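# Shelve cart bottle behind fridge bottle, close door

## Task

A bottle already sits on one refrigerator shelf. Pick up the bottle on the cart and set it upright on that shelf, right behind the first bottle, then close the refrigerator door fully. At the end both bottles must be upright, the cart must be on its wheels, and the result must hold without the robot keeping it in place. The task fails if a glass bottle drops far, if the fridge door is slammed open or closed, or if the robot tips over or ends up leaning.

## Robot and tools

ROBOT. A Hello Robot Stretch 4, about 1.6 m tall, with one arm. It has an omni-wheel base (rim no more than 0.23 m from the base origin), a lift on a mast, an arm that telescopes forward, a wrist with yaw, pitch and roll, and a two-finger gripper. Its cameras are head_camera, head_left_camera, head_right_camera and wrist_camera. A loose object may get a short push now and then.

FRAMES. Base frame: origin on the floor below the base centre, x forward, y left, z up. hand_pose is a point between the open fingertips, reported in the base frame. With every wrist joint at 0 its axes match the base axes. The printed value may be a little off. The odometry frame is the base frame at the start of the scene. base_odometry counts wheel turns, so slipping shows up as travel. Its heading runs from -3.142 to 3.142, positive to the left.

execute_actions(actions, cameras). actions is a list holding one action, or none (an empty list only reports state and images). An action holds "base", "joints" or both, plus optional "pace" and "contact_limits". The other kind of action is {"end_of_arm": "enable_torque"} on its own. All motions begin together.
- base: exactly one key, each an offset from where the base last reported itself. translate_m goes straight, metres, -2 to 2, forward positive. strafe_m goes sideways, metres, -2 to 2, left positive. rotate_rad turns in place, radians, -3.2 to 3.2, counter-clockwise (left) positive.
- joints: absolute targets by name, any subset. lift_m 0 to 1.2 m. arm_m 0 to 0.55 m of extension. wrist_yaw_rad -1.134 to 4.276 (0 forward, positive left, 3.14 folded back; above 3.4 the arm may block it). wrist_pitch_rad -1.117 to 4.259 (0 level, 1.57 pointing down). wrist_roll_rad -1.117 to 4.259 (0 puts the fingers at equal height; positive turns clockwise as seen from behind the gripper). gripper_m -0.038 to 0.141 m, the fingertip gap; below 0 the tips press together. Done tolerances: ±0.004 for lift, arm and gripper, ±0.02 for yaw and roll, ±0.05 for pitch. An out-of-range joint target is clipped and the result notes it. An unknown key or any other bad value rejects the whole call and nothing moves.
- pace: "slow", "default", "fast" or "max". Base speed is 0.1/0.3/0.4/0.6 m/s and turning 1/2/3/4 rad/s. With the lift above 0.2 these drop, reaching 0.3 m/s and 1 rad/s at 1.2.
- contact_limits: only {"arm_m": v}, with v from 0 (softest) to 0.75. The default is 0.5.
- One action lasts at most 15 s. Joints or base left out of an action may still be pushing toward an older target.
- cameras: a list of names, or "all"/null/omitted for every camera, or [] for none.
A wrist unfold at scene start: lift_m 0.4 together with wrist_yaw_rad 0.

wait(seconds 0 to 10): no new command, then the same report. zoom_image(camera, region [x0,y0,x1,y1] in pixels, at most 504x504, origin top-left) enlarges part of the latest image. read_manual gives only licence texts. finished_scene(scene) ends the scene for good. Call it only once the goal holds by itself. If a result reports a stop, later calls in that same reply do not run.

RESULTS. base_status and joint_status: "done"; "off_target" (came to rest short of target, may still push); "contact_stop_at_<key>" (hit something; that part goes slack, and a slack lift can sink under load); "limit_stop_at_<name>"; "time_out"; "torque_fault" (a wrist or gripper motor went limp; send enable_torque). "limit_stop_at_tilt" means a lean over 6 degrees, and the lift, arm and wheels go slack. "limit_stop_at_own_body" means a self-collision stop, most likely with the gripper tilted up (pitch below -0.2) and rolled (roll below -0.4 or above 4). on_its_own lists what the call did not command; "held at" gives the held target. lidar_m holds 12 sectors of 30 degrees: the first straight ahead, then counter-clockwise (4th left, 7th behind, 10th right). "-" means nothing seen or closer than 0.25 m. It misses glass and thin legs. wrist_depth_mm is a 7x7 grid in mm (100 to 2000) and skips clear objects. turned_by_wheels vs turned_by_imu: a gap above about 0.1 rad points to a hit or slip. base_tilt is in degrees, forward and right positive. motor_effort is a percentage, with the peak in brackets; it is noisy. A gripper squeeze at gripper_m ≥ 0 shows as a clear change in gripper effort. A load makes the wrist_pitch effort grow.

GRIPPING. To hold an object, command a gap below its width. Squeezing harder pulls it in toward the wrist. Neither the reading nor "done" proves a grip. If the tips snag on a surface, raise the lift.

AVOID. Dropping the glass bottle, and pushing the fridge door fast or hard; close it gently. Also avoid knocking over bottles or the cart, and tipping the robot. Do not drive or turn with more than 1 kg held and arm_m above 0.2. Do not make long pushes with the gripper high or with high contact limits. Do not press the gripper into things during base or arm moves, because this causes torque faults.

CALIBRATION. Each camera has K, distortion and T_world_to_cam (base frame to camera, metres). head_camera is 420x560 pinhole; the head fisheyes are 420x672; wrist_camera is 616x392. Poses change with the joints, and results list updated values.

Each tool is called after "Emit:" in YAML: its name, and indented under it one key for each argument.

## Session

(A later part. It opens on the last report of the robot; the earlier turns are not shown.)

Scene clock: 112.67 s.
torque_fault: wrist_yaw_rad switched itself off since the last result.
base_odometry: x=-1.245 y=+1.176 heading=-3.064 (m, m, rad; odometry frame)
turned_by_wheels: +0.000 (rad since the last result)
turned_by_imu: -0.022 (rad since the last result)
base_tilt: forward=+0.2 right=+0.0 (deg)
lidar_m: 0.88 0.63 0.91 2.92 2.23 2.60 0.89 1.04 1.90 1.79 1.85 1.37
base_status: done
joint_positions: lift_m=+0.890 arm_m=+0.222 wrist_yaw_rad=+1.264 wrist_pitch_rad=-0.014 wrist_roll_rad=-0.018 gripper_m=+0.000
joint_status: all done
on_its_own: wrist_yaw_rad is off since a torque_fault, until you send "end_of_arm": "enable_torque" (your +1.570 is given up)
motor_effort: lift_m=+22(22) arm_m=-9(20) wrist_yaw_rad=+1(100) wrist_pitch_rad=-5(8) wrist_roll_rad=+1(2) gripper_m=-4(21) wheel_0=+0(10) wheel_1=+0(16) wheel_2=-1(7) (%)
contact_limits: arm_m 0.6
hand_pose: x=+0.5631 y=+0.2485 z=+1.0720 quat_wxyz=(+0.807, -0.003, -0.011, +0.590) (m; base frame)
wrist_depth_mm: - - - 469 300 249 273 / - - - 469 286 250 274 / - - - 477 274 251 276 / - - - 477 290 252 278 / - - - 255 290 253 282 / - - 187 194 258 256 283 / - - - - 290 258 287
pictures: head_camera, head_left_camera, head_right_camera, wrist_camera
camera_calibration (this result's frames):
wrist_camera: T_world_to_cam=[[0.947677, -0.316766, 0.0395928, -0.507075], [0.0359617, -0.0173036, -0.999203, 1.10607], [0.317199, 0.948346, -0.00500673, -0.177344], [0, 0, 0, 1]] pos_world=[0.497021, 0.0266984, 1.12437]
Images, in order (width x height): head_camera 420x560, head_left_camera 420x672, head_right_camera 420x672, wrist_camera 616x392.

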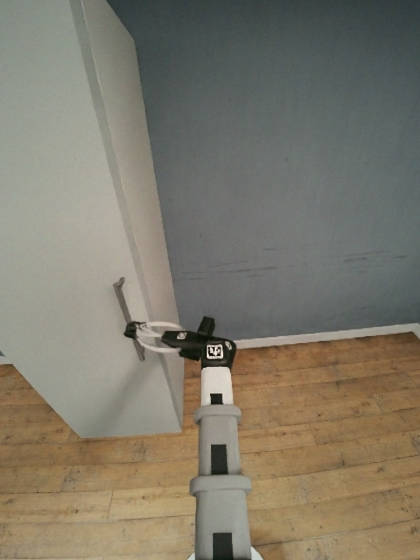

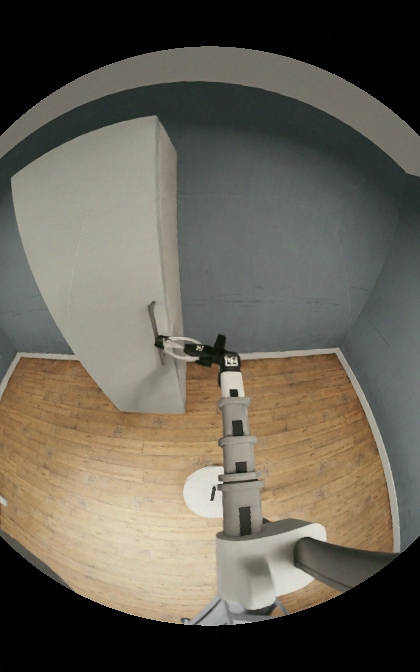

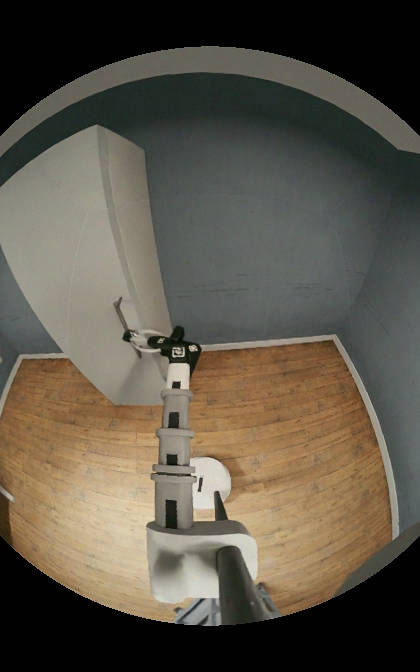

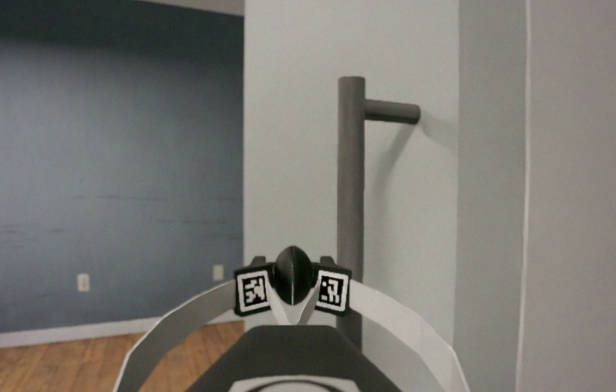

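Emit:
execute_actions:
  actions:
    - {"end_of_arm":"enable_torque"}
  cameras: []

Emit:
execute_actions:
  actions:
    - {"base":{"strafe_m":-0.06},"joints":{"arm_m":0.03}}
  cameras: []

Emit:
execute_actions:
  actions:
    - {"joints":{"wrist_yaw_rad":0.8,"gripper_m":0.08}}
  cameras: []

Emit:
execute_actions:
  actions:
    - {"base":{"strafe_m":0.178},"pace":"slow"}
  cameras: ["wrist_camera","head_camera"]

Scene clock: 124.60 s.
base_odometry: x=-1.245 y=+1.176 heading=-3.064 (m, m, rad; odometry frame)
turned_by_wheels: +0.000 (rad since the last result)
turned_by_imu: -0.001 (rad since the last result)
base_tilt: forward=+0.2 right=-0.1 (deg)
lidar_m: 0.90 0.65 0.92 2.91 2.25 2.56 0.89 1.05 1.90 1.77 1.82 1.36
base_status: not commanded
joint_positions: lift_m=+0.890 arm_m=+0.222 wrist_yaw_rad=+1.264 wrist_pitch_rad=-0.014 wrist_roll_rad=-0.018 gripper_m=+0.000
joint_status: not commanded
end_of_arm: enable_torque: each motor that was off is on again
on_its_own: wrist_yaw_rad is held at +1.264, not at your +1.570, since a torque_fault
motor_effort: lift_m=+22(22) arm_m=-9(9) wrist_yaw_rad=+1(1) wrist_pitch_rad=-5(5) wrist_roll_rad=+0(0) gripper_m=-4(5) wheel_0=-1(1) wheel_1=+0(0) wheel_2=-1(1) (%)
hand_pose: x=+0.5631 y=+0.2485 z=+1.0720 quat_wxyz=(+0.807, -0.003, -0.011, +0.590) (m; base frame)
wrist_depth_mm: - - - 473 301 249 273 / - - - 473 287 250 274 / - - - 473 274 251 277 / - - - 477 290 252 279 / - - - 255 290 254 281 / - - 187 194 258 255 285 / - - - - 290 258 289
pictures: none
No camera images: the call's "cameras" was empty. Leave "cameras" out to get every camera's image.

Scene clock: 126.27 s.
base_odometry: x=-1.250 y=+1.235 heading=-3.064 (m, m, rad; odometry frame)
turned_by_wheels: +0.000 (rad since the last result)
turned_by_imu: -0.001 (rad since the last result)
base_tilt: forward=+0.2 right=+0.0 (deg)
lidar_m: 1.15 0.63 0.91 2.97 2.32 2.58 0.91 1.08 1.85 1.71 1.78 1.34
base_status: done
joint_positions: lift_m=+0.890 arm_m=+0.032 wrist_yaw_rad=+1.263 wrist_pitch_rad=-0.013 wrist_roll_rad=-0.018 gripper_m=+0.000
joint_status: all done
on_its_own: wrist_yaw_rad is held at +1.264, not at your +1.570, since a torque_fault
motor_effort: lift_m=+22(22) arm_m=-8(9) wrist_yaw_rad=+1(1) wrist_pitch_rad=-6(6) wrist_roll_rad=+0(1) gripper_m=-4(6) wheel_0=+0(5) wheel_1=+0(7) wheel_2=+0(1) (%)
hand_pose: x=+0.3731 y=+0.2485 z=+1.0720 quat_wxyz=(+0.807, -0.003, -0.011, +0.590) (m; base frame)
wrist_depth_mm: - - - - 621 452 368 / - - - - 621 452 373 / - - - - 621 424 375 / - - - - 627 424 379 / - - - 798 627 442 382 / - - 187 195 544 439 382 / - - - - 591 421 382
pictures: none
No camera images: the call's "cameras" was empty. Leave "cameras" out to get every camera's image.

Scene clock: 127.87 s.
base_odometry: x=-1.250 y=+1.235 heading=-3.064 (m, m, rad; odometry frame)
turned_by_wheels: +0.000 (rad since the last result)
turned_by_imu: +0.000 (rad since the last result)
base_tilt: forward=+0.2 right=+0.0 (deg)
lidar_m: 1.15 0.67 0.93 2.98 2.31 2.57 0.89 1.10 1.85 1.72 1.76 1.35
base_status: not commanded
joint_positions: lift_m=+0.890 arm_m=+0.032 wrist_yaw_rad=+0.801 wrist_pitch_rad=-0.013 wrist_roll_rad=-0.018 gripper_m=+0.080
joint_status: all done
motor_effort: lift_m=+22(22) arm_m=-9(9) wrist_yaw_rad=-1(4) wrist_pitch_rad=-5(5) wrist_roll_rad=-1(1) gripper_m=-1(4) wheel_0=-1(0) wheel_1=+0(0) wheel_2=+0(0) (%)
hand_pose: x=+0.4661 y=+0.1462 z=+1.0720 quat_wxyz=(+0.921, -0.006, -0.010, +0.390) (m; base frame)
wrist_depth_mm: - 842 615 492 591 878 831 / - 842 621 496 597 891 842 / - 842 621 480 597 891 842 / - 854 627 496 603 917 842 / - 854 591 500 574 917 842 / - 866 574 492 203 917 842 / - 798 691 - 668 917 842
pictures: none
No camera images: the call's "cameras" was empty. Leave "cameras" out to get every camera's image.

Scene clock: 130.80 s.
base_odometry: x=-1.236 y=+1.058 heading=-3.064 (m, m, rad; odometry frame)
turned_by_wheels: +0.000 (rad since the last result)
turned_by_imu: +0.000 (rad since the last result)
base_tilt: forward=+0.3 right=-0.2 (deg)
lidar_m: 0.61 0.66 0.91 2.80 2.13 2.58 0.88 0.99 2.05 1.91 1.93 1.35
base_status: done
joint_positions: lift_m=+0.890 arm_m=+0.032 wrist_yaw_rad=+0.800 wrist_pitch_rad=-0.013 wrist_roll_rad=-0.018 gripper_m=+0.080
joint_status: not commanded
motor_effort: lift_m=+22(22) arm_m=-9(9) wrist_yaw_rad=+0(1) wrist_pitch_rad=-6(5) wrist_roll_rad=+0(1) gripper_m=-2(2) wheel_0=-2(5) wheel_1=+2(6) wheel_2=+0(0) (%)
hand_pose: x=+0.4661 y=+0.1461 z=+1.0720 quat_wxyz=(+0.921, -0.006, -0.010, +0.389) (m; base frame)
wrist_depth_mm: - - 603 480 399 362 788 / - - 609 484 402 366 798 / - - 609 484 402 366 798 / - - 615 488 404 370 798 / - - 574 488 377 375 809 / - - 559 477 203 382 798 / - - 683 - 382 392 798
pictures: head_camera, wrist_camera
camera_calibration (this result's frames):
wrist_camera: T_world_to_cam=[[0.706242, -0.706863, 0.0395961, -0.278109], [0.0243084, -0.0316849, -0.999202, 1.11526], [0.707554, 0.706641, -0.00519453, -0.195897], [0, 0, 0, 1]] pos_world=[0.30791, -0.0228195, 1.12436]
Images, in order (width x height): head_camera 420x560, wrist_camera 616x392.

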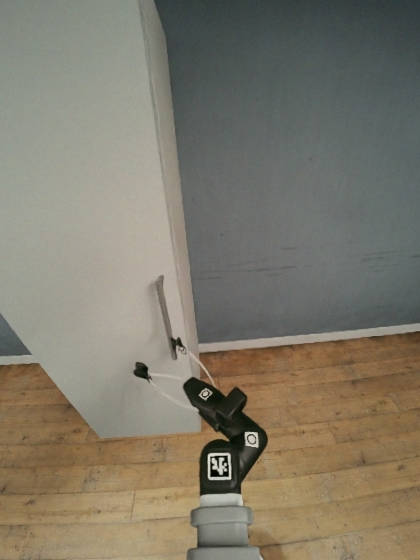

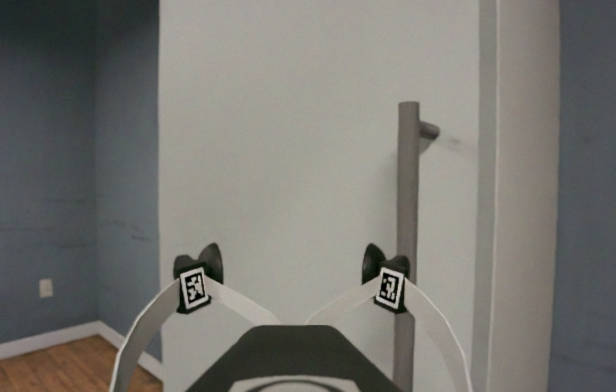

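Emit:
execute_actions:
  actions:
    - {"base":{"strafe_m":-0.008},"joints":{"arm_m":0.18},"pace":"slow","contact_limits":{"arm_m":0.3}}
  cameras: ["wrist_camera","head_camera"]

Scene clock: 139.90 s.
base_odometry: x=-1.237 y=+1.066 heading=-3.064 (m, m, rad; odometry frame)
turned_by_wheels: +0.000 (rad since the last result)
turned_by_imu: -0.001 (rad since the last result)
base_tilt: forward=+0.1 right=-0.1 (deg)
lidar_m: 0.60 0.62 0.90 2.80 2.16 2.57 0.88 0.98 2.00 1.87 1.93 1.34
base_status: done
joint_positions: lift_m=+0.890 arm_m=+0.178 wrist_yaw_rad=+0.800 wrist_pitch_rad=-0.013 wrist_roll_rad=-0.018 gripper_m=+0.080
joint_status: all done
motor_effort: lift_m=+22(22) arm_m=+9(8) wrist_yaw_rad=+0(0) wrist_pitch_rad=-5(5) wrist_roll_rad=+0(0) gripper_m=-1(1) wheel_0=+1(4) wheel_1=-1(3) wheel_2=+0(1) (%)
contact_limits: arm_m 0.3
hand_pose: x=+0.6130 y=+0.1461 z=+1.0720 quat_wxyz=(+0.921, -0.006, -0.010, +0.389) (m; base frame)
wrist_depth_mm: - 488 359 287 258 402 676 / - 492 364 265 259 402 691 / - 492 366 267 259 410 699 / - 500 368 270 262 415 699 / - 504 343 270 263 421 691 / - 508 334 229 203 430 715 / - 469 407 - 279 442 715
pictures: head_camera, wrist_camera
camera_calibration (this result's frames):
wrist_camera: T_world_to_cam=[[0.706217, -0.706887, 0.039596, -0.381813], [0.0243073, -0.0316857, -0.999202, 1.11169], [0.707578, 0.706616, -0.00519448, -0.29981], [0, 0, 0, 1]] pos_world=[0.45476, -0.0228231, 1.12436]
Images, in order (width x height): head_camera 420x560, wrist_camera 616x392.

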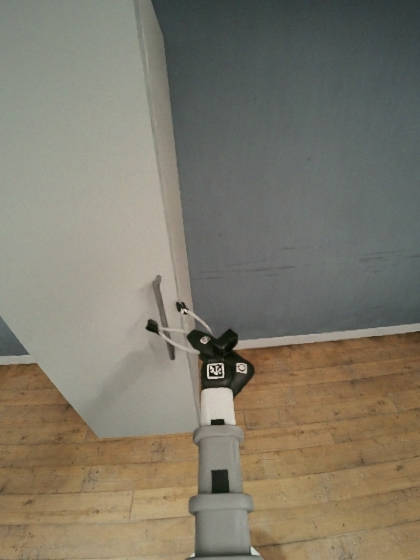

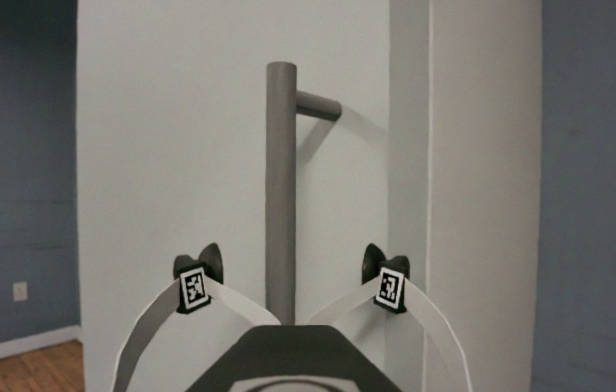

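Emit:
execute_actions:
  actions:
    - {"base":{"strafe_m":0.022},"joints":{"arm_m":0.19},"pace":"slow"}
  cameras: []

Emit:
execute_actions:
  actions:
    - {"joints":{"gripper_m":-0.036}}
  cameras: ["wrist_camera"]

Emit:
execute_actions:
  actions:
    - {"joints":{"arm_m":0.11},"pace":"slow","contact_limits":{"arm_m":0.6}}

Scene clock: 147.37 s.
base_odometry: x=-1.235 y=+1.044 heading=-3.065 (m, m, rad; odometry frame)
turned_by_wheels: -0.002 (rad since the last result)
turned_by_imu: -0.019 (rad since the last result)
base_tilt: forward=+0.1 right=+0.0 (deg)
lidar_m: 0.62 0.67 0.87 2.79 2.12 2.62 0.89 0.96 2.03 1.90 1.96 1.35
base_status: done
joint_positions: lift_m=+0.890 arm_m=+0.187 wrist_yaw_rad=+0.789 wrist_pitch_rad=-0.014 wrist_roll_rad=-0.018 gripper_m=+0.080
joint_status: all done
on_its_own: wrist_yaw_rad is at rest, and its effort (+33) is outside its rest range (-13 to +13)
motor_effort: lift_m=+22(22) arm_m=+14(15) wrist_yaw_rad=+33(38) wrist_pitch_rad=-4(5) wrist_roll_rad=+1(0) gripper_m=-1(2) wheel_0=-10(13) wheel_1=+2(4) wheel_2=-14(16) (%)
hand_pose: x=+0.6237 y=+0.1430 z=+1.0721 quat_wxyz=(+0.923, -0.006, -0.010, +0.384) (m; base frame)
wrist_depth_mm: - 433 327 266 266 462 691 / - 430 330 253 268 466 699 / - 433 332 262 271 473 699 / - 436 332 264 273 477 691 / - 439 219 265 259 492 699 / - 445 218 224 198 504 699 / - 415 364 - 300 525 707
pictures: none
No camera images: the call's "cameras" was empty. Leave "cameras" out to get every camera's image.

Scene clock: 149.20 s.
base_odometry: x=-1.235 y=+1.044 heading=-3.062 (m, m, rad; odometry frame)
turned_by_wheels: +0.004 (rad since the last result)
turned_by_imu: +0.004 (rad since the last result)
base_tilt: forward=+0.2 right=-0.1 (deg)
lidar_m: 0.60 0.65 0.89 2.79 2.12 2.59 0.91 0.97 2.05 1.92 1.95 1.34
base_status: not commanded
joint_positions: lift_m=+0.890 arm_m=+0.189 wrist_yaw_rad=+0.812 wrist_pitch_rad=-0.013 wrist_roll_rad=-0.018 gripper_m=-0.035
joint_status: all done
on_its_own: wrist_yaw_rad is at rest, and its effort (-34) is outside its rest range (-13 to +13)
motor_effort: lift_m=+22(22) arm_m=+6(14) wrist_yaw_rad=-34(33) wrist_pitch_rad=-6(6) wrist_roll_rad=+1(1) gripper_m=-24(23) wheel_0=+10(10) wheel_1=+5(5) wheel_2=+9(14) (%)
hand_pose: x=+0.6217 y=+0.1492 z=+1.0719 quat_wxyz=(+0.919, -0.006, -0.010, +0.395) (m; base frame)
wrist_depth_mm: - 466 340 270 236 336 661 / - 466 342 220 237 338 661 / - 469 343 251 238 340 668 / - 473 347 252 238 345 668 / - 480 347 209 239 351 676 / - 433 186 206 182 359 691 / - 445 384 - 241 368 691
pictures: wrist_camera
camera_calibration (this result's frames):
wrist_camera: T_world_to_cam=[[0.714505, -0.698508, 0.0396006, -0.392181], [0.0245406, -0.0315451, -0.999201, 1.11135], [0.6992, 0.714906, -0.00539735, -0.303975], [0, 0, 0, 1]] pos_world=[0.465482, -0.0215703, 1.12435]
Images, in order (width x height): wrist_camera 616x392.

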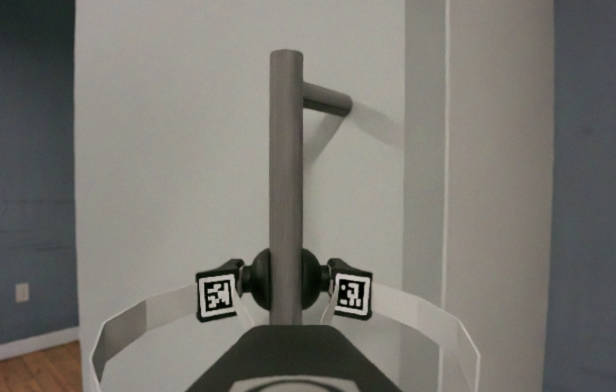

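Scene clock: 151.27 s.
base_odometry: x=-1.235 y=+1.044 heading=-3.064 (m, m, rad; odometry frame)
turned_by_wheels: -0.002 (rad since the last result)
turned_by_imu: -0.003 (rad since the last result)
base_tilt: forward=+0.2 right=+0.0 (deg)
lidar_m: 0.60 0.66 0.89 2.80 2.11 2.58 0.90 0.96 2.02 1.92 1.96 1.36
base_status: not commanded
joint_positions: lift_m=+0.890 arm_m=+0.112 wrist_yaw_rad=+0.800 wrist_pitch_rad=-0.013 wrist_roll_rad=-0.018 gripper_m=-0.036
joint_status: all done
motor_effort: lift_m=+22(22) arm_m=-9(13) wrist_yaw_rad=+1(33) wrist_pitch_rad=-6(6) wrist_roll_rad=+1(1) gripper_m=-16(23) wheel_0=-1(10) wheel_1=+2(5) wheel_2=+0(10) (%)
contact_limits: arm_m 0.6
hand_pose: x=+0.5462 y=+0.1460 z=+1.0720 quat_wxyz=(+0.921, -0.006, -0.010, +0.389) (m; base frame)
wrist_depth_mm: - 615 455 366 306 379 732 / - 609 459 368 301 382 741 / - 615 459 370 303 387 750 / - 621 462 373 304 392 750 / - 634 466 353 304 399 750 / - 634 185 203 182 410 750 / - 559 508 - 306 421 768
pictures: head_camera, head_left_camera, head_right_camera, wrist_camera
camera_calibration (this result's frames):
wrist_camera: T_world_to_cam=[[0.705965, -0.707139, 0.0395961, -0.334558], [0.0243258, -0.0316648, -0.999202, 1.11331], [0.707829, 0.706365, -0.00515255, -0.252651], [0, 0, 0, 1]] pos_world=[0.387938, -0.0228622, 1.12437]
Images, in order (width x height): head_camera 420x560, head_left_camera 420x672, head_right_camera 420x672, wrist_camera 616x392.

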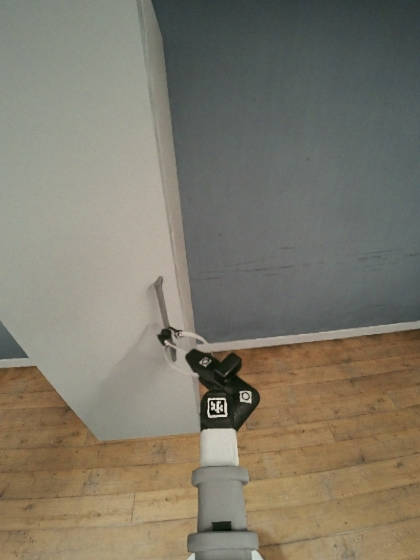

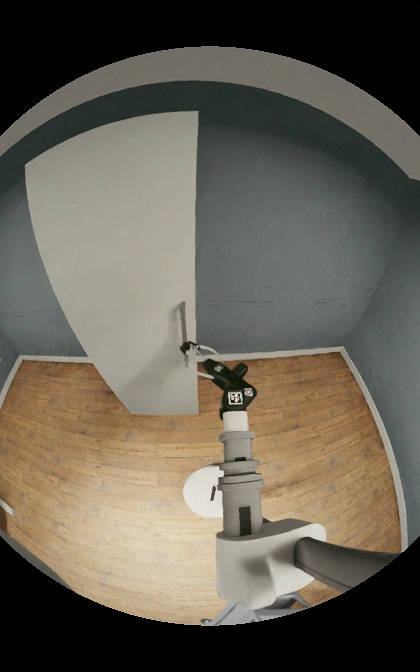

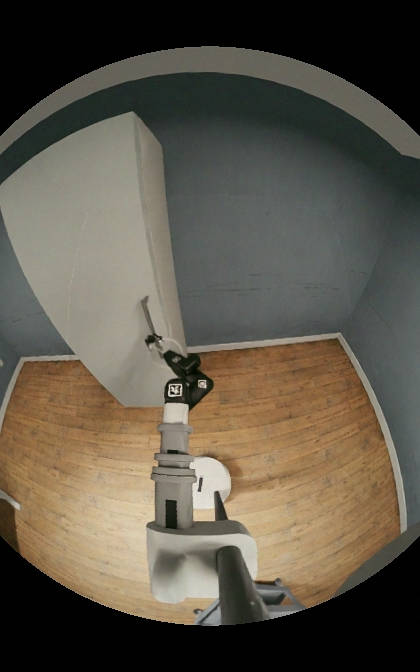

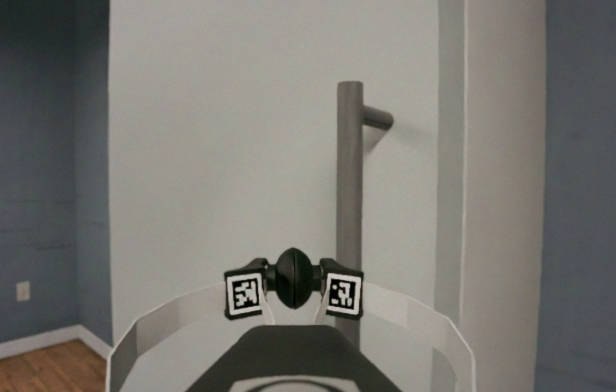

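Emit:
execute_actions:
  actions:
    - {"base":{"strafe_m":-0.21},"joints":{"arm_m":0.03,"gripper_m":0.045}}
  cameras: []

Emit:
execute_actions:
  actions:
    - {"base":{"strafe_m":-0.05},"joints":{"wrist_yaw_rad":1.57}}
  cameras: []

Emit:
execute_actions:
  actions:
    - {"joints":{"arm_m":0.345}}
  cameras: ["wrist_camera"]

Scene clock: 171.20 s.
base_odometry: x=-1.251 y=+1.254 heading=-3.064 (m, m, rad; odometry frame)
turned_by_wheels: +0.000 (rad since the last result)
turned_by_imu: -0.002 (rad since the last result)
base_tilt: forward=+0.2 right=+0.0 (deg)
lidar_m: 1.28 0.68 0.90 3.01 2.29 2.59 0.89 1.09 1.81 1.69 1.77 1.37
base_status: done
joint_positions: lift_m=+0.890 arm_m=+0.032 wrist_yaw_rad=+0.800 wrist_pitch_rad=-0.013 wrist_roll_rad=-0.018 gripper_m=+0.045
joint_status: all done
motor_effort: lift_m=+22(22) arm_m=-9(10) wrist_yaw_rad=+1(1) wrist_pitch_rad=-5(5) wrist_roll_rad=+1(0) gripper_m=-2(17) wheel_0=-2(6) wheel_1=+2(8) wheel_2=-1(1) (%)
hand_pose: x=+0.4662 y=+0.1460 z=+1.0720 quat_wxyz=(+0.921, -0.006, -0.010, +0.389) (m; base frame)
wrist_depth_mm: - 820 609 517 668 917 831 / - 820 609 521 676 917 831 / - 820 615 521 683 917 831 / - 820 615 525 691 931 831 / - 831 597 517 699 931 842 / - 854 200 504 201 931 842 / - 778 676 - 715 917 842
pictures: none
No camera images: the call's "cameras" was empty. Leave "cameras" out to get every camera's image.

Scene clock: 172.33 s.
base_odometry: x=-1.255 y=+1.303 heading=-3.064 (m, m, rad; odometry frame)
turned_by_wheels: +0.000 (rad since the last result)
turned_by_imu: -0.001 (rad since the last result)
base_tilt: forward=+0.2 right=+0.0 (deg)
lidar_m: 1.28 0.70 0.90 3.05 2.34 2.59 0.87 1.13 1.75 1.64 1.71 1.38
base_status: done
joint_positions: lift_m=+0.890 arm_m=+0.032 wrist_yaw_rad=+1.570 wrist_pitch_rad=-0.013 wrist_roll_rad=-0.018 gripper_m=+0.045
joint_status: all done
motor_effort: lift_m=+22(22) arm_m=-8(9) wrist_yaw_rad=+2(5) wrist_pitch_rad=-6(5) wrist_roll_rad=+0(0) gripper_m=-3(3) wheel_0=+0(5) wheel_1=+0(9) wheel_2=-1(0) (%)
hand_pose: x=+0.2902 y=+0.2884 z=+1.0720 quat_wxyz=(+0.708, -0.002, -0.011, +0.707) (m; base frame)
wrist_depth_mm: - - - - - 676 504 / - - - - - 683 492 / - - - - - 676 496 / - - - - - 683 496 / - - - - - 676 492 / - - 200 - 201 676 492 / - - - - - 597 500
pictures: none
No camera images: the call's "cameras" was empty. Leave "cameras" out to get every camera's image.

Scene clock: 174.40 s.
base_odometry: x=-1.255 y=+1.303 heading=-3.064 (m, m, rad; odometry frame)
turned_by_wheels: +0.000 (rad since the last result)
turned_by_imu: +0.000 (rad since the last result)
base_tilt: forward=+0.2 right=+0.0 (deg)
lidar_m: 1.26 0.72 0.89 3.05 2.33 2.61 0.88 1.11 1.76 1.66 1.69 1.40
base_status: not commanded
joint_positions: lift_m=+0.890 arm_m=+0.343 wrist_yaw_rad=+1.570 wrist_pitch_rad=-0.013 wrist_roll_rad=-0.018 gripper_m=+0.045
joint_status: all done
motor_effort: lift_m=+22(22) arm_m=+9(9) wrist_yaw_rad=+1(2) wrist_pitch_rad=-5(6) wrist_roll_rad=+0(1) gripper_m=-3(4) wheel_0=+0(0) wheel_1=+0(0) wheel_2=-1(1) (%)
hand_pose: x=+0.6020 y=+0.2884 z=+1.0720 quat_wxyz=(+0.707, -0.002, -0.011, +0.707) (m; base frame)
wrist_depth_mm: - - - 759 312 319 325 / - - - 759 314 320 327 / - - - 580 315 320 329 / - - - 580 319 324 332 / - - - 580 319 325 334 / - - 200 347 201 327 336 / - - - - 322 330 338
pictures: wrist_camera
camera_calibration (this result's frames):
wrist_camera: T_world_to_cam=[[0.999085, -0.0161803, 0.0395962, -0.648975], [0.0395065, -0.00583081, -0.999202, 1.09986], [0.0163983, 0.999852, -0.00518624, -0.061089], [0, 0, 0, 1]] pos_world=[0.605931, 0.0569924, 1.12437]
Images, in order (width x height): wrist_camera 616x392.

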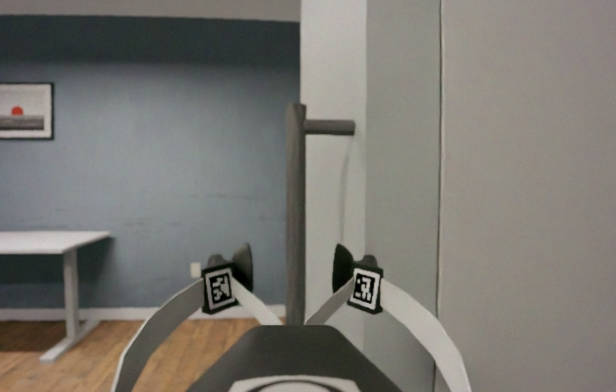

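Emit:
execute_actions:
  actions:
    - {"base":{"strafe_m":0.18},"joints":{"arm_m":0.338},"pace":"slow"}
  cameras: ["wrist_camera","head_camera"]

Scene clock: 182.20 s.
base_odometry: x=-1.241 y=+1.124 heading=-3.064 (m, m, rad; odometry frame)
turned_by_wheels: +0.000 (rad since the last result)
turned_by_imu: -0.001 (rad since the last result)
base_tilt: forward=+0.2 right=+0.1 (deg)
lidar_m: 0.73 0.61 0.90 2.87 2.14 2.59 0.91 1.03 1.95 1.82 1.88 1.38
base_status: done
joint_positions: lift_m=+0.890 arm_m=+0.340 wrist_yaw_rad=+1.570 wrist_pitch_rad=-0.013 wrist_roll_rad=-0.018 gripper_m=+0.045
joint_status: all done
motor_effort: lift_m=+22(22) arm_m=-8(9) wrist_yaw_rad=+1(1) wrist_pitch_rad=-6(5) wrist_roll_rad=+0(1) gripper_m=-2(4) wheel_0=+0(4) wheel_1=+1(5) wheel_2=+0(1) (%)
hand_pose: x=+0.5982 y=+0.2884 z=+1.0720 quat_wxyz=(+0.707, -0.002, -0.011, +0.707) (m; base frame)
wrist_depth_mm: - - - 421 213 131 - / - - - 162 167 131 132 / - - - 355 216 132 133 / - - - 355 215 133 134 / - - - 218 202 134 135 / - - 200 165 191 134 136 / - - - - 193 134 -
pictures: head_camera, wrist_camera
camera_calibration (this result's frames):
wrist_camera: T_world_to_cam=[[0.999085, -0.0161803, 0.0395962, -0.64514], [0.0395064, -0.00583061, -0.999202, 1.10002], [0.0163983, 0.999852, -0.00518605, -0.0610262], [0, 0, 0, 1]] pos_world=[0.602092, 0.0569924, 1.12437]
Images, in order (width x height): head_camera 420x560, wrist_camera 616x392.

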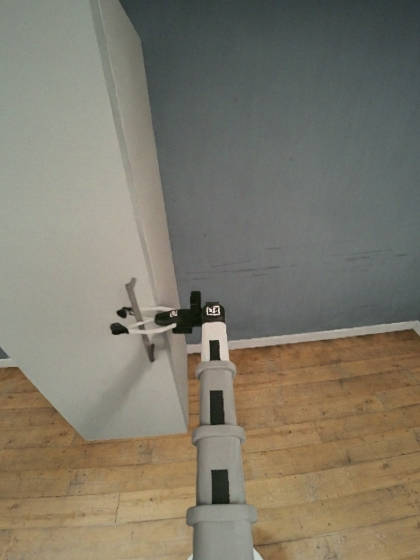

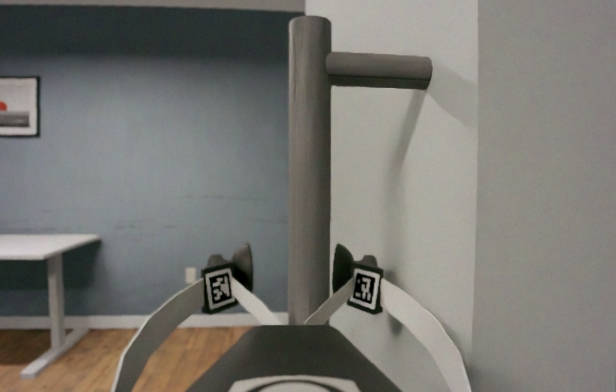

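Emit:
execute_actions:
  actions:
    - {"base":{"strafe_m":0.04},"joints":{"gripper_m":0.01},"pace":"slow"}
  cameras: ["wrist_camera"]

Emit:
execute_actions:
  actions:
    - {"joints":{"arm_m":0.25},"pace":"slow","contact_limits":{"arm_m":0.6}}

Scene clock: 190.87 s.
base_odometry: x=-1.238 y=+1.084 heading=-3.065 (m, m, rad; odometry frame)
turned_by_wheels: -0.001 (rad since the last result)
turned_by_imu: -0.003 (rad since the last result)
base_tilt: forward=+0.3 right=+0.0 (deg)
lidar_m: 0.67 0.59 0.90 2.84 2.15 2.61 0.91 1.03 2.00 1.88 1.93 1.33
base_status: done
joint_positions: lift_m=+0.890 arm_m=+0.340 wrist_yaw_rad=+1.562 wrist_pitch_rad=-0.013 wrist_roll_rad=-0.018 gripper_m=+0.010
joint_status: all done
on_its_own: wrist_yaw_rad is at rest, and its effort (+22) is outside its rest range (-13 to +13)
motor_effort: lift_m=+22(22) arm_m=-9(9) wrist_yaw_rad=+22(22) wrist_pitch_rad=-5(5) wrist_roll_rad=+2(1) gripper_m=-4(6) wheel_0=-10(11) wheel_1=-4(5) wheel_2=-4(5) (%)
hand_pose: x=+0.6003 y=+0.2877 z=+1.0720 quat_wxyz=(+0.710, -0.002, -0.011, +0.704) (m; base frame)
wrist_depth_mm: - - - 126 131 120 - / - - - 127 179 120 - / - - - 128 196 121 - / - - - 129 196 121 - / - - - 129 196 121 - / - - 190 128 175 119 - / - - - - 178 116 -
pictures: wrist_camera
camera_calibration (this result's frames):
wrist_camera: T_world_to_cam=[[0.998936, -0.0236642, 0.0395961, -0.645064], [0.0394615, -0.00612722, -0.999202, 1.10004], [0.0238879, 0.999701, -0.00518687, -0.0648487], [0, 0, 0, 1]] pos_world=[0.602517, 0.0563046, 1.12437]
Images, in order (width x height): wrist_camera 616x392.

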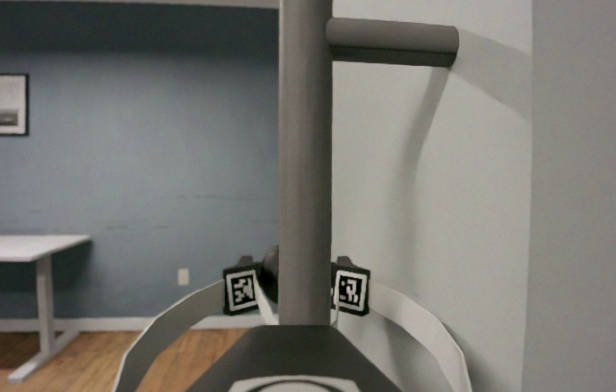

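Scene clock: 193.37 s.
base_odometry: x=-1.239 y=+1.084 heading=-3.065 (m, m, rad; odometry frame)
turned_by_wheels: +0.001 (rad since the last result)
turned_by_imu: -0.122 (rad since the last result)
base_tilt: forward=+0.2 right=+0.0 (deg)
lidar_m: 1.24 0.60 0.73 2.80 2.11 2.49 1.01 0.92 2.14 1.92 1.92 1.41
base_status: not commanded
joint_positions: lift_m=+0.890 arm_m=+0.253 wrist_yaw_rad=+1.543 wrist_pitch_rad=-0.013 wrist_roll_rad=-0.018 gripper_m=+0.010
joint_status: all done
on_its_own: wrist_yaw_rad is at rest, and its effort (+77) is outside its rest range (-13 to +13)
motor_effort: lift_m=+22(22) arm_m=-18(20) wrist_yaw_rad=+77(88) wrist_pitch_rad=-6(7) wrist_roll_rad=+1(1) gripper_m=-12(14) wheel_0=-6(15) wheel_1=-10(21) wheel_2=+6(8) (%)
contact_limits: arm_m 0.6
hand_pose: x=+0.5194 y=+0.2860 z=+1.0720 quat_wxyz=(+0.717, -0.002, -0.011, +0.697) (m; base frame)
wrist_depth_mm: - - - 484 228 175 - / - - - 488 166 173 145 / - - - 488 218 177 145 / - - - 492 217 177 146 / - - - 436 191 177 146 / - - 190 394 178 161 146 / - - - - 229 176 -
pictures: head_camera, head_left_camera, head_right_camera, wrist_camera
camera_calibration (this result's frames):
wrist_camera: T_world_to_cam=[[0.998304, -0.042688, 0.0395943, -0.558496], [0.0393356, -0.00688493, -0.999202, 1.1035], [0.0429266, 0.999065, -0.00519409, -0.0708515], [0, 0, 0, 1]] pos_world=[0.517184, 0.0545416, 1.12437]
Images, in order (width x height): head_camera 420x560, head_left_camera 420x672, head_right_camera 420x672, wrist_camera 616x392.

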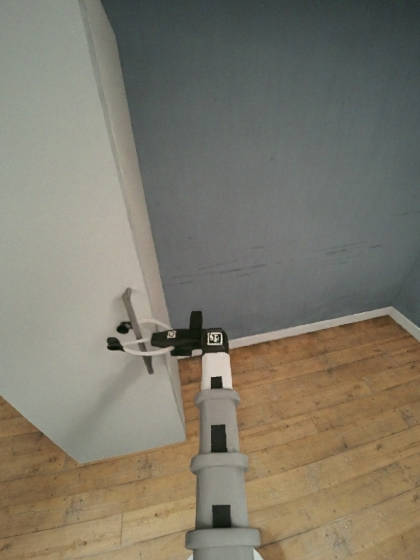

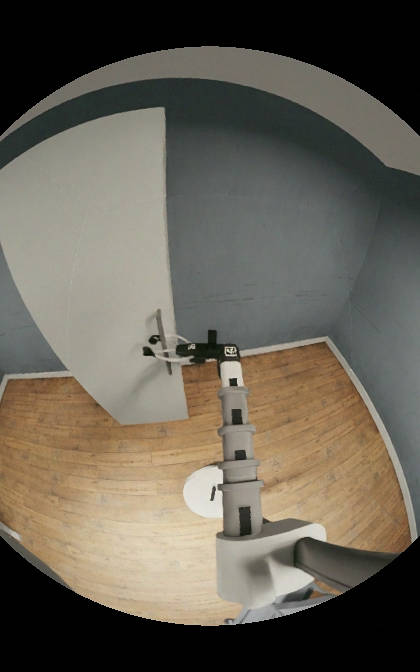

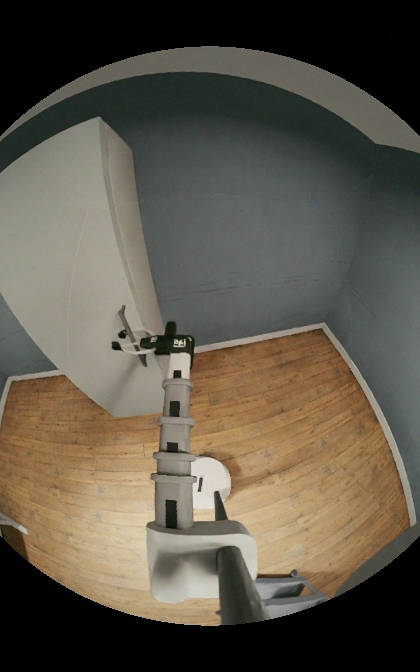

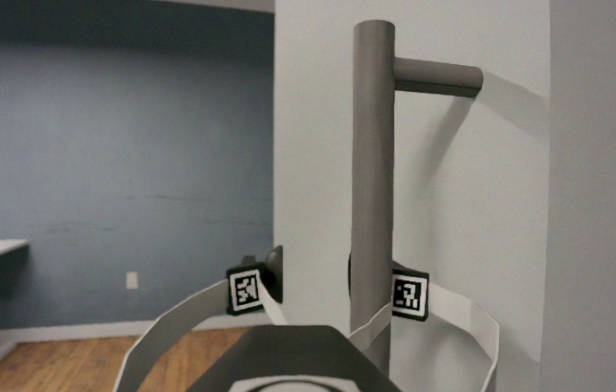

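Emit:
execute_actions:
  actions:
    - {"joints":{"arm_m":0.33,"gripper_m":0.05},"pace":"slow"}
  cameras: ["wrist_camera","head_camera"]

Scene clock: 205.63 s.
base_odometry: x=-1.238 y=+1.084 heading=-3.064 (m, m, rad; odometry frame)
turned_by_wheels: +0.000 (rad since the last result)
turned_by_imu: -0.001 (rad since the last result)
base_tilt: forward=+0.1 right=+0.0 (deg)
lidar_m: 0.92 0.59 0.76 2.81 2.13 2.47 1.00 0.93 2.12 1.90 1.93 1.39
base_status: not commanded
joint_positions: lift_m=+0.890 arm_m=+0.327 wrist_yaw_rad=+1.586 wrist_pitch_rad=-0.014 wrist_roll_rad=-0.018 gripper_m=+0.050
joint_status: all done
on_its_own: wrist_yaw_rad is at rest, and its effort (-46) is outside its rest range (-13 to +13)
motor_effort: lift_m=+22(22) arm_m=+15(18) wrist_yaw_rad=-46(78) wrist_pitch_rad=-5(5) wrist_roll_rad=+1(1) gripper_m=+0(12) wheel_0=-2(14) wheel_1=+2(10) wheel_2=-7(7) (%)
hand_pose: x=+0.5812 y=+0.2898 z=+1.0720 quat_wxyz=(+0.702, -0.002, -0.011, +0.712) (m; base frame)
wrist_depth_mm: - - - 252 138 136 - / - - - 168 139 136 142 / - - - 293 139 137 143 / - - - 293 140 138 144 / - - 197 254 140 139 145 / - - 184 189 139 140 146 / - - - - 135 141 -
pictures: head_camera, wrist_camera
camera_calibration (this result's frames):
wrist_camera: T_world_to_cam=[[0.999216, 0.000165939, 0.0395962, -0.632976], [0.0395966, -0.00502822, -0.999203, 1.10045], [0.0000332918, 0.999987, -0.00503085, -0.0528375], [0, 0, 0, 1]] pos_world=[0.588907, 0.0584752, 1.12438]
Images, in order (width x height): head_camera 420x560, wrist_camera 616x392.

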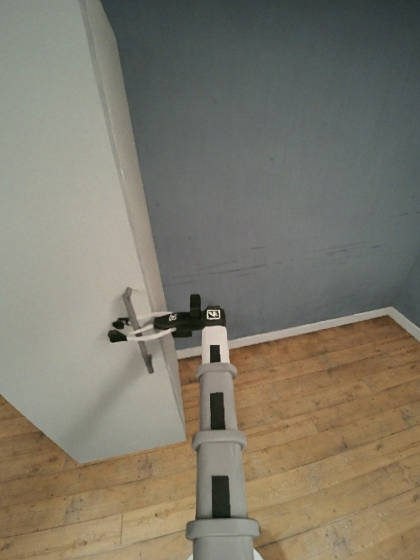

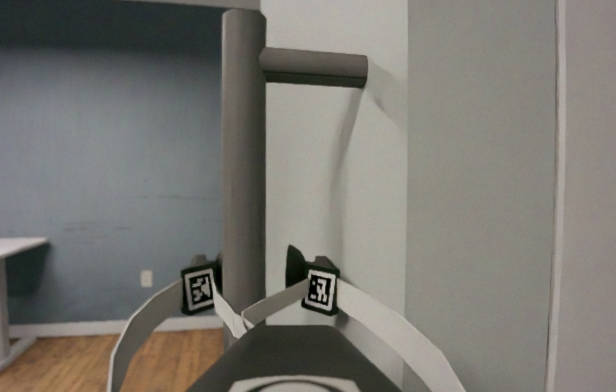

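Emit:
execute_actions:
  actions:
    - {"base":{"rotate_rad":0.12},"joints":{"arm_m":0.335},"pace":"slow"}
  cameras: ["wrist_camera","head_camera"]

Scene clock: 211.97 s.
base_odometry: x=-1.238 y=+1.085 heading=-2.945 (m, m, rad; odometry frame)
turned_by_wheels: +0.120 (rad since the last result)
turned_by_imu: +0.044 (rad since the last result)
base_tilt: forward=+0.0 right=+0.1 (deg)
lidar_m: 0.79 0.59 0.79 2.82 2.16 2.60 0.96 0.97 2.07 1.88 1.91 1.38
base_status: done
joint_positions: lift_m=+0.890 arm_m=+0.332 wrist_yaw_rad=+1.594 wrist_pitch_rad=-0.012 wrist_roll_rad=-0.018 gripper_m=+0.050
joint_status: all done
on_its_own: wrist_yaw_rad is at rest, and its effort (-69) is outside its rest range (-13 to +13)
motor_effort: lift_m=+22(22) arm_m=+18(18) wrist_yaw_rad=-69(81) wrist_pitch_rad=-11(11) wrist_roll_rad=+0(0) gripper_m=-1(4) wheel_0=-1(4) wheel_1=+8(11) wheel_2=-12(21) (%)
hand_pose: x=+0.5834 y=+0.2904 z=+1.0715 quat_wxyz=(+0.699, -0.002, -0.011, +0.715) (m; base frame)
wrist_depth_mm: - - - 263 127 129 - / - - 156 195 128 129 133 / - - 158 320 128 130 134 / - - 158 320 129 131 135 / - - 159 265 129 132 136 / - - 159 191 129 133 137 / - - - - 126 134 -
pictures: head_camera, wrist_camera
camera_calibration (this result's frames):
wrist_camera: T_world_to_cam=[[0.999178, 0.00822513, 0.0396989, -0.637606], [0.0397532, -0.00655533, -0.999188, 1.10017], [-0.00795822, 0.999945, -0.00687691, -0.046848], [0, 0, 0, 1]] pos_world=[0.592974, 0.0593018, 1.12427]
Images, in order (width x height): head_camera 420x560, wrist_camera 616x392.

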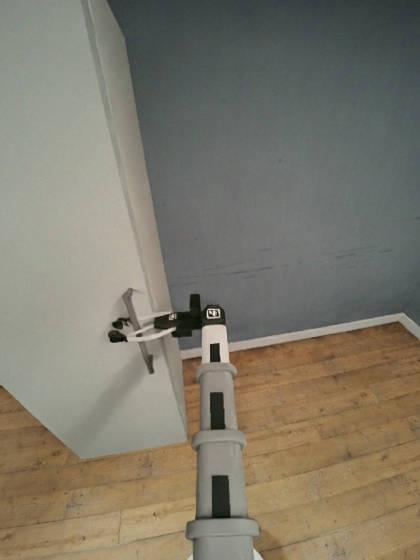

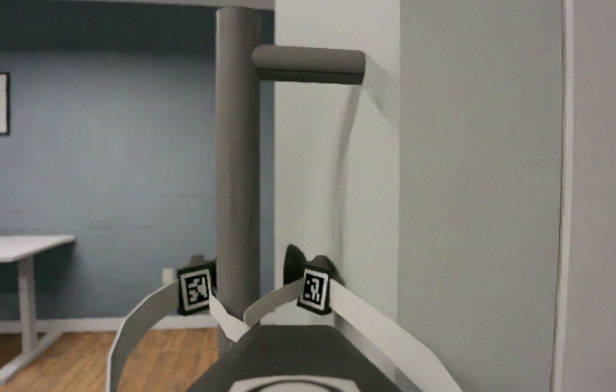

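Jammed against the door; relieve by retracting.

Emit:
execute_actions:
  actions:
    - {"joints":{"arm_m":0.29,"wrist_yaw_rad":1.57},"pace":"slow"}
  cameras: ["wrist_camera","head_camera"]

Scene clock: 215.83 s.
base_odometry: x=-1.238 y=+1.084 heading=-2.944 (m, m, rad; odometry frame)
turned_by_wheels: +0.000 (rad since the last result)
turned_by_imu: -0.001 (rad since the last result)
base_tilt: forward=+0.3 right=+0.0 (deg)
lidar_m: 0.83 0.55 0.76 2.82 2.19 2.61 0.93 0.97 2.10 1.88 1.91 1.37
base_status: not commanded
joint_positions: lift_m=+0.890 arm_m=+0.291 wrist_yaw_rad=+1.574 wrist_pitch_rad=-0.013 wrist_roll_rad=-0.018 gripper_m=+0.050
joint_status: all done
motor_effort: lift_m=+22(22) arm_m=-8(18) wrist_yaw_rad=-9(71) wrist_pitch_rad=-6(9) wrist_roll_rad=+1(2) gripper_m=+1(2) wheel_0=-3(3) wheel_1=+2(8) wheel_2=-2(12) (%)
hand_pose: x=+0.5490 y=+0.2887 z=+1.0720 quat_wxyz=(+0.706, -0.002, -0.011, +0.708) (m; base frame)
wrist_depth_mm: - - - 300 187 128 - / - - - 157 166 129 130 / - - - 301 204 130 131 / - - - 301 204 130 132 / - - - 219 204 131 133 / - - 194 156 185 132 134 / - - - - 187 132 -
pictures: head_camera, wrist_camera
camera_calibration (this result's frames):
wrist_camera: T_world_to_cam=[[0.999126, -0.0125573, 0.0398793, -0.597405], [0.0398104, -0.00569143, -0.999191, 1.10174], [0.0127741, 0.999905, -0.00518655, -0.0585616], [0, 0, 0, 1]] pos_world=[0.55377, 0.0573248, 1.12437]
Images, in order (width x height): head_camera 420x560, wrist_camera 616x392.

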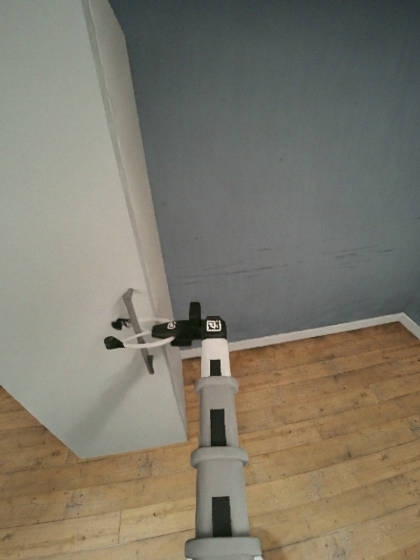

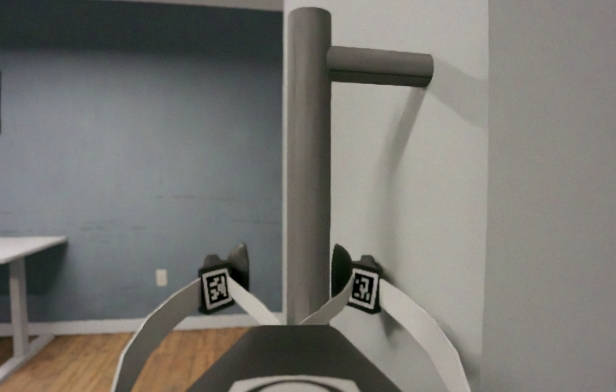

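Emit:
execute_actions:
  actions:
    - {"base":{"rotate_rad":0.075},"joints":{"arm_m":0.312},"pace":"slow"}
  cameras: ["wrist_camera"]

Emit:
execute_actions:
  actions:
    - {"base":{"strafe_m":0.04},"pace":"slow"}
  cameras: ["wrist_camera","head_camera"]

Scene clock: 221.90 s.
base_odometry: x=-1.238 y=+1.085 heading=-2.871 (m, m, rad; odometry frame)
turned_by_wheels: +0.073 (rad since the last result)
turned_by_imu: +0.071 (rad since the last result)
base_tilt: forward=+0.2 right=+0.0 (deg)
lidar_m: 0.62 0.58 0.81 2.79 2.17 2.62 0.94 1.02 2.02 1.88 1.92 1.33
base_status: done
joint_positions: lift_m=+0.890 arm_m=+0.310 wrist_yaw_rad=+1.572 wrist_pitch_rad=-0.014 wrist_roll_rad=-0.018 gripper_m=+0.050
joint_status: all done
motor_effort: lift_m=+22(22) arm_m=+11(9) wrist_yaw_rad=-4(24) wrist_pitch_rad=-5(6) wrist_roll_rad=+3(2) gripper_m=+1(0) wheel_0=-12(12) wheel_1=-4(6) wheel_2=-8(8) (%)
hand_pose: x=+0.5680 y=+0.2885 z=+1.0721 quat_wxyz=(+0.707, -0.002, -0.011, +0.707) (m; base frame)
wrist_depth_mm: - - - 116 121 118 - / - - - 117 188 118 - / - - - 118 189 119 - / - - - 119 189 119 - / - - - 120 188 119 - / - - 214 118 171 118 - / - - - - 170 111 -
pictures: wrist_camera
camera_calibration (this result's frames):
wrist_camera: T_world_to_cam=[[0.999101, -0.0143759, 0.0398745, -0.615831], [0.0398001, -0.00542684, -0.999193, 1.10101], [0.0145806, 0.999882, -0.0048498, -0.0600258], [0, 0, 0, 1]] pos_world=[0.572332, 0.0571406, 1.12439]
Images, in order (width x height): wrist_camera 616x392.

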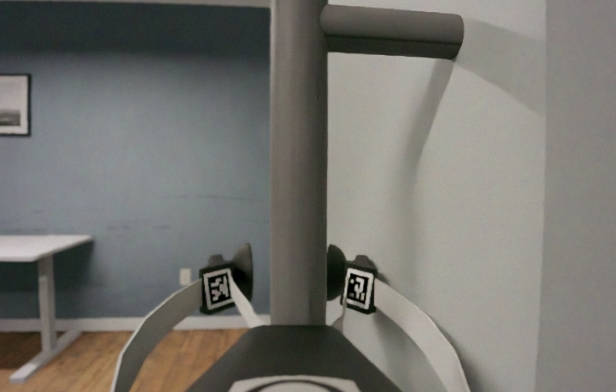

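Scene clock: 223.37 s.
base_odometry: x=-1.227 y=+1.046 heading=-2.872 (m, m, rad; odometry frame)
turned_by_wheels: +0.000 (rad since the last result)
turned_by_imu: -0.051 (rad since the last result)
base_tilt: forward=+0.1 right=+0.0 (deg)
lidar_m: 0.64 0.55 0.77 2.78 2.11 2.61 0.92 0.96 2.08 1.90 1.94 1.35
base_status: done
joint_positions: lift_m=+0.890 arm_m=+0.310 wrist_yaw_rad=+1.592 wrist_pitch_rad=-0.014 wrist_roll_rad=-0.018 gripper_m=+0.050
joint_status: not commanded
on_its_own: wrist_yaw_rad is at rest, and its effort (-63) is outside its rest range (-13 to +13)
motor_effort: lift_m=+22(22) arm_m=+11(11) wrist_yaw_rad=-63(66) wrist_pitch_rad=-4(7) wrist_roll_rad=+0(3) gripper_m=+1(1) wheel_0=+0(20) wheel_1=+6(10) wheel_2=-9(17) (%)
hand_pose: x=+0.5621 y=+0.2903 z=+1.0721 quat_wxyz=(+0.699, -0.002, -0.011, +0.715) (m; base frame)
wrist_depth_mm: - - - 118 122 - - / - - - 282 154 109 - / - - - 283 155 110 - / - - - 283 155 110 - / - - - 220 155 110 - / - - 183 185 151 110 - / - - - - 141 - -
pictures: head_camera, wrist_camera
camera_calibration (this result's frames):
wrist_camera: T_world_to_cam=[[0.999185, 0.00621716, 0.0398768, -0.615947], [0.039906, -0.00465005, -0.999193, 1.10096], [-0.00602671, 0.99997, -0.00489436, -0.0500688], [0, 0, 0, 1]] pos_world=[0.571209, 0.0590163, 1.12438]
Images, in order (width x height): head_camera 420x560, wrist_camera 616x392.

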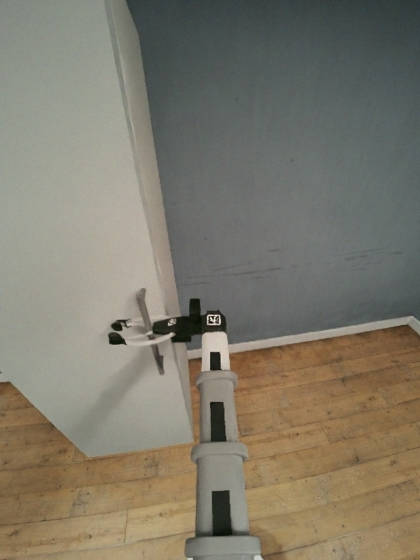

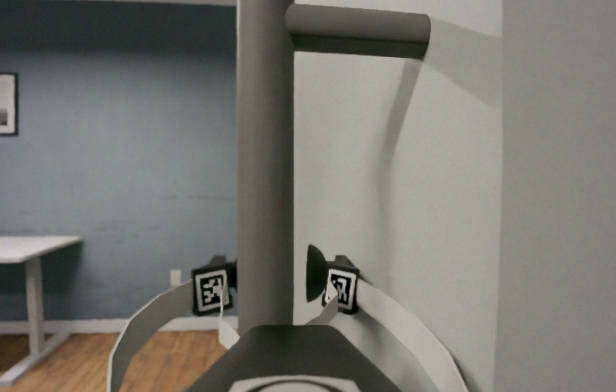

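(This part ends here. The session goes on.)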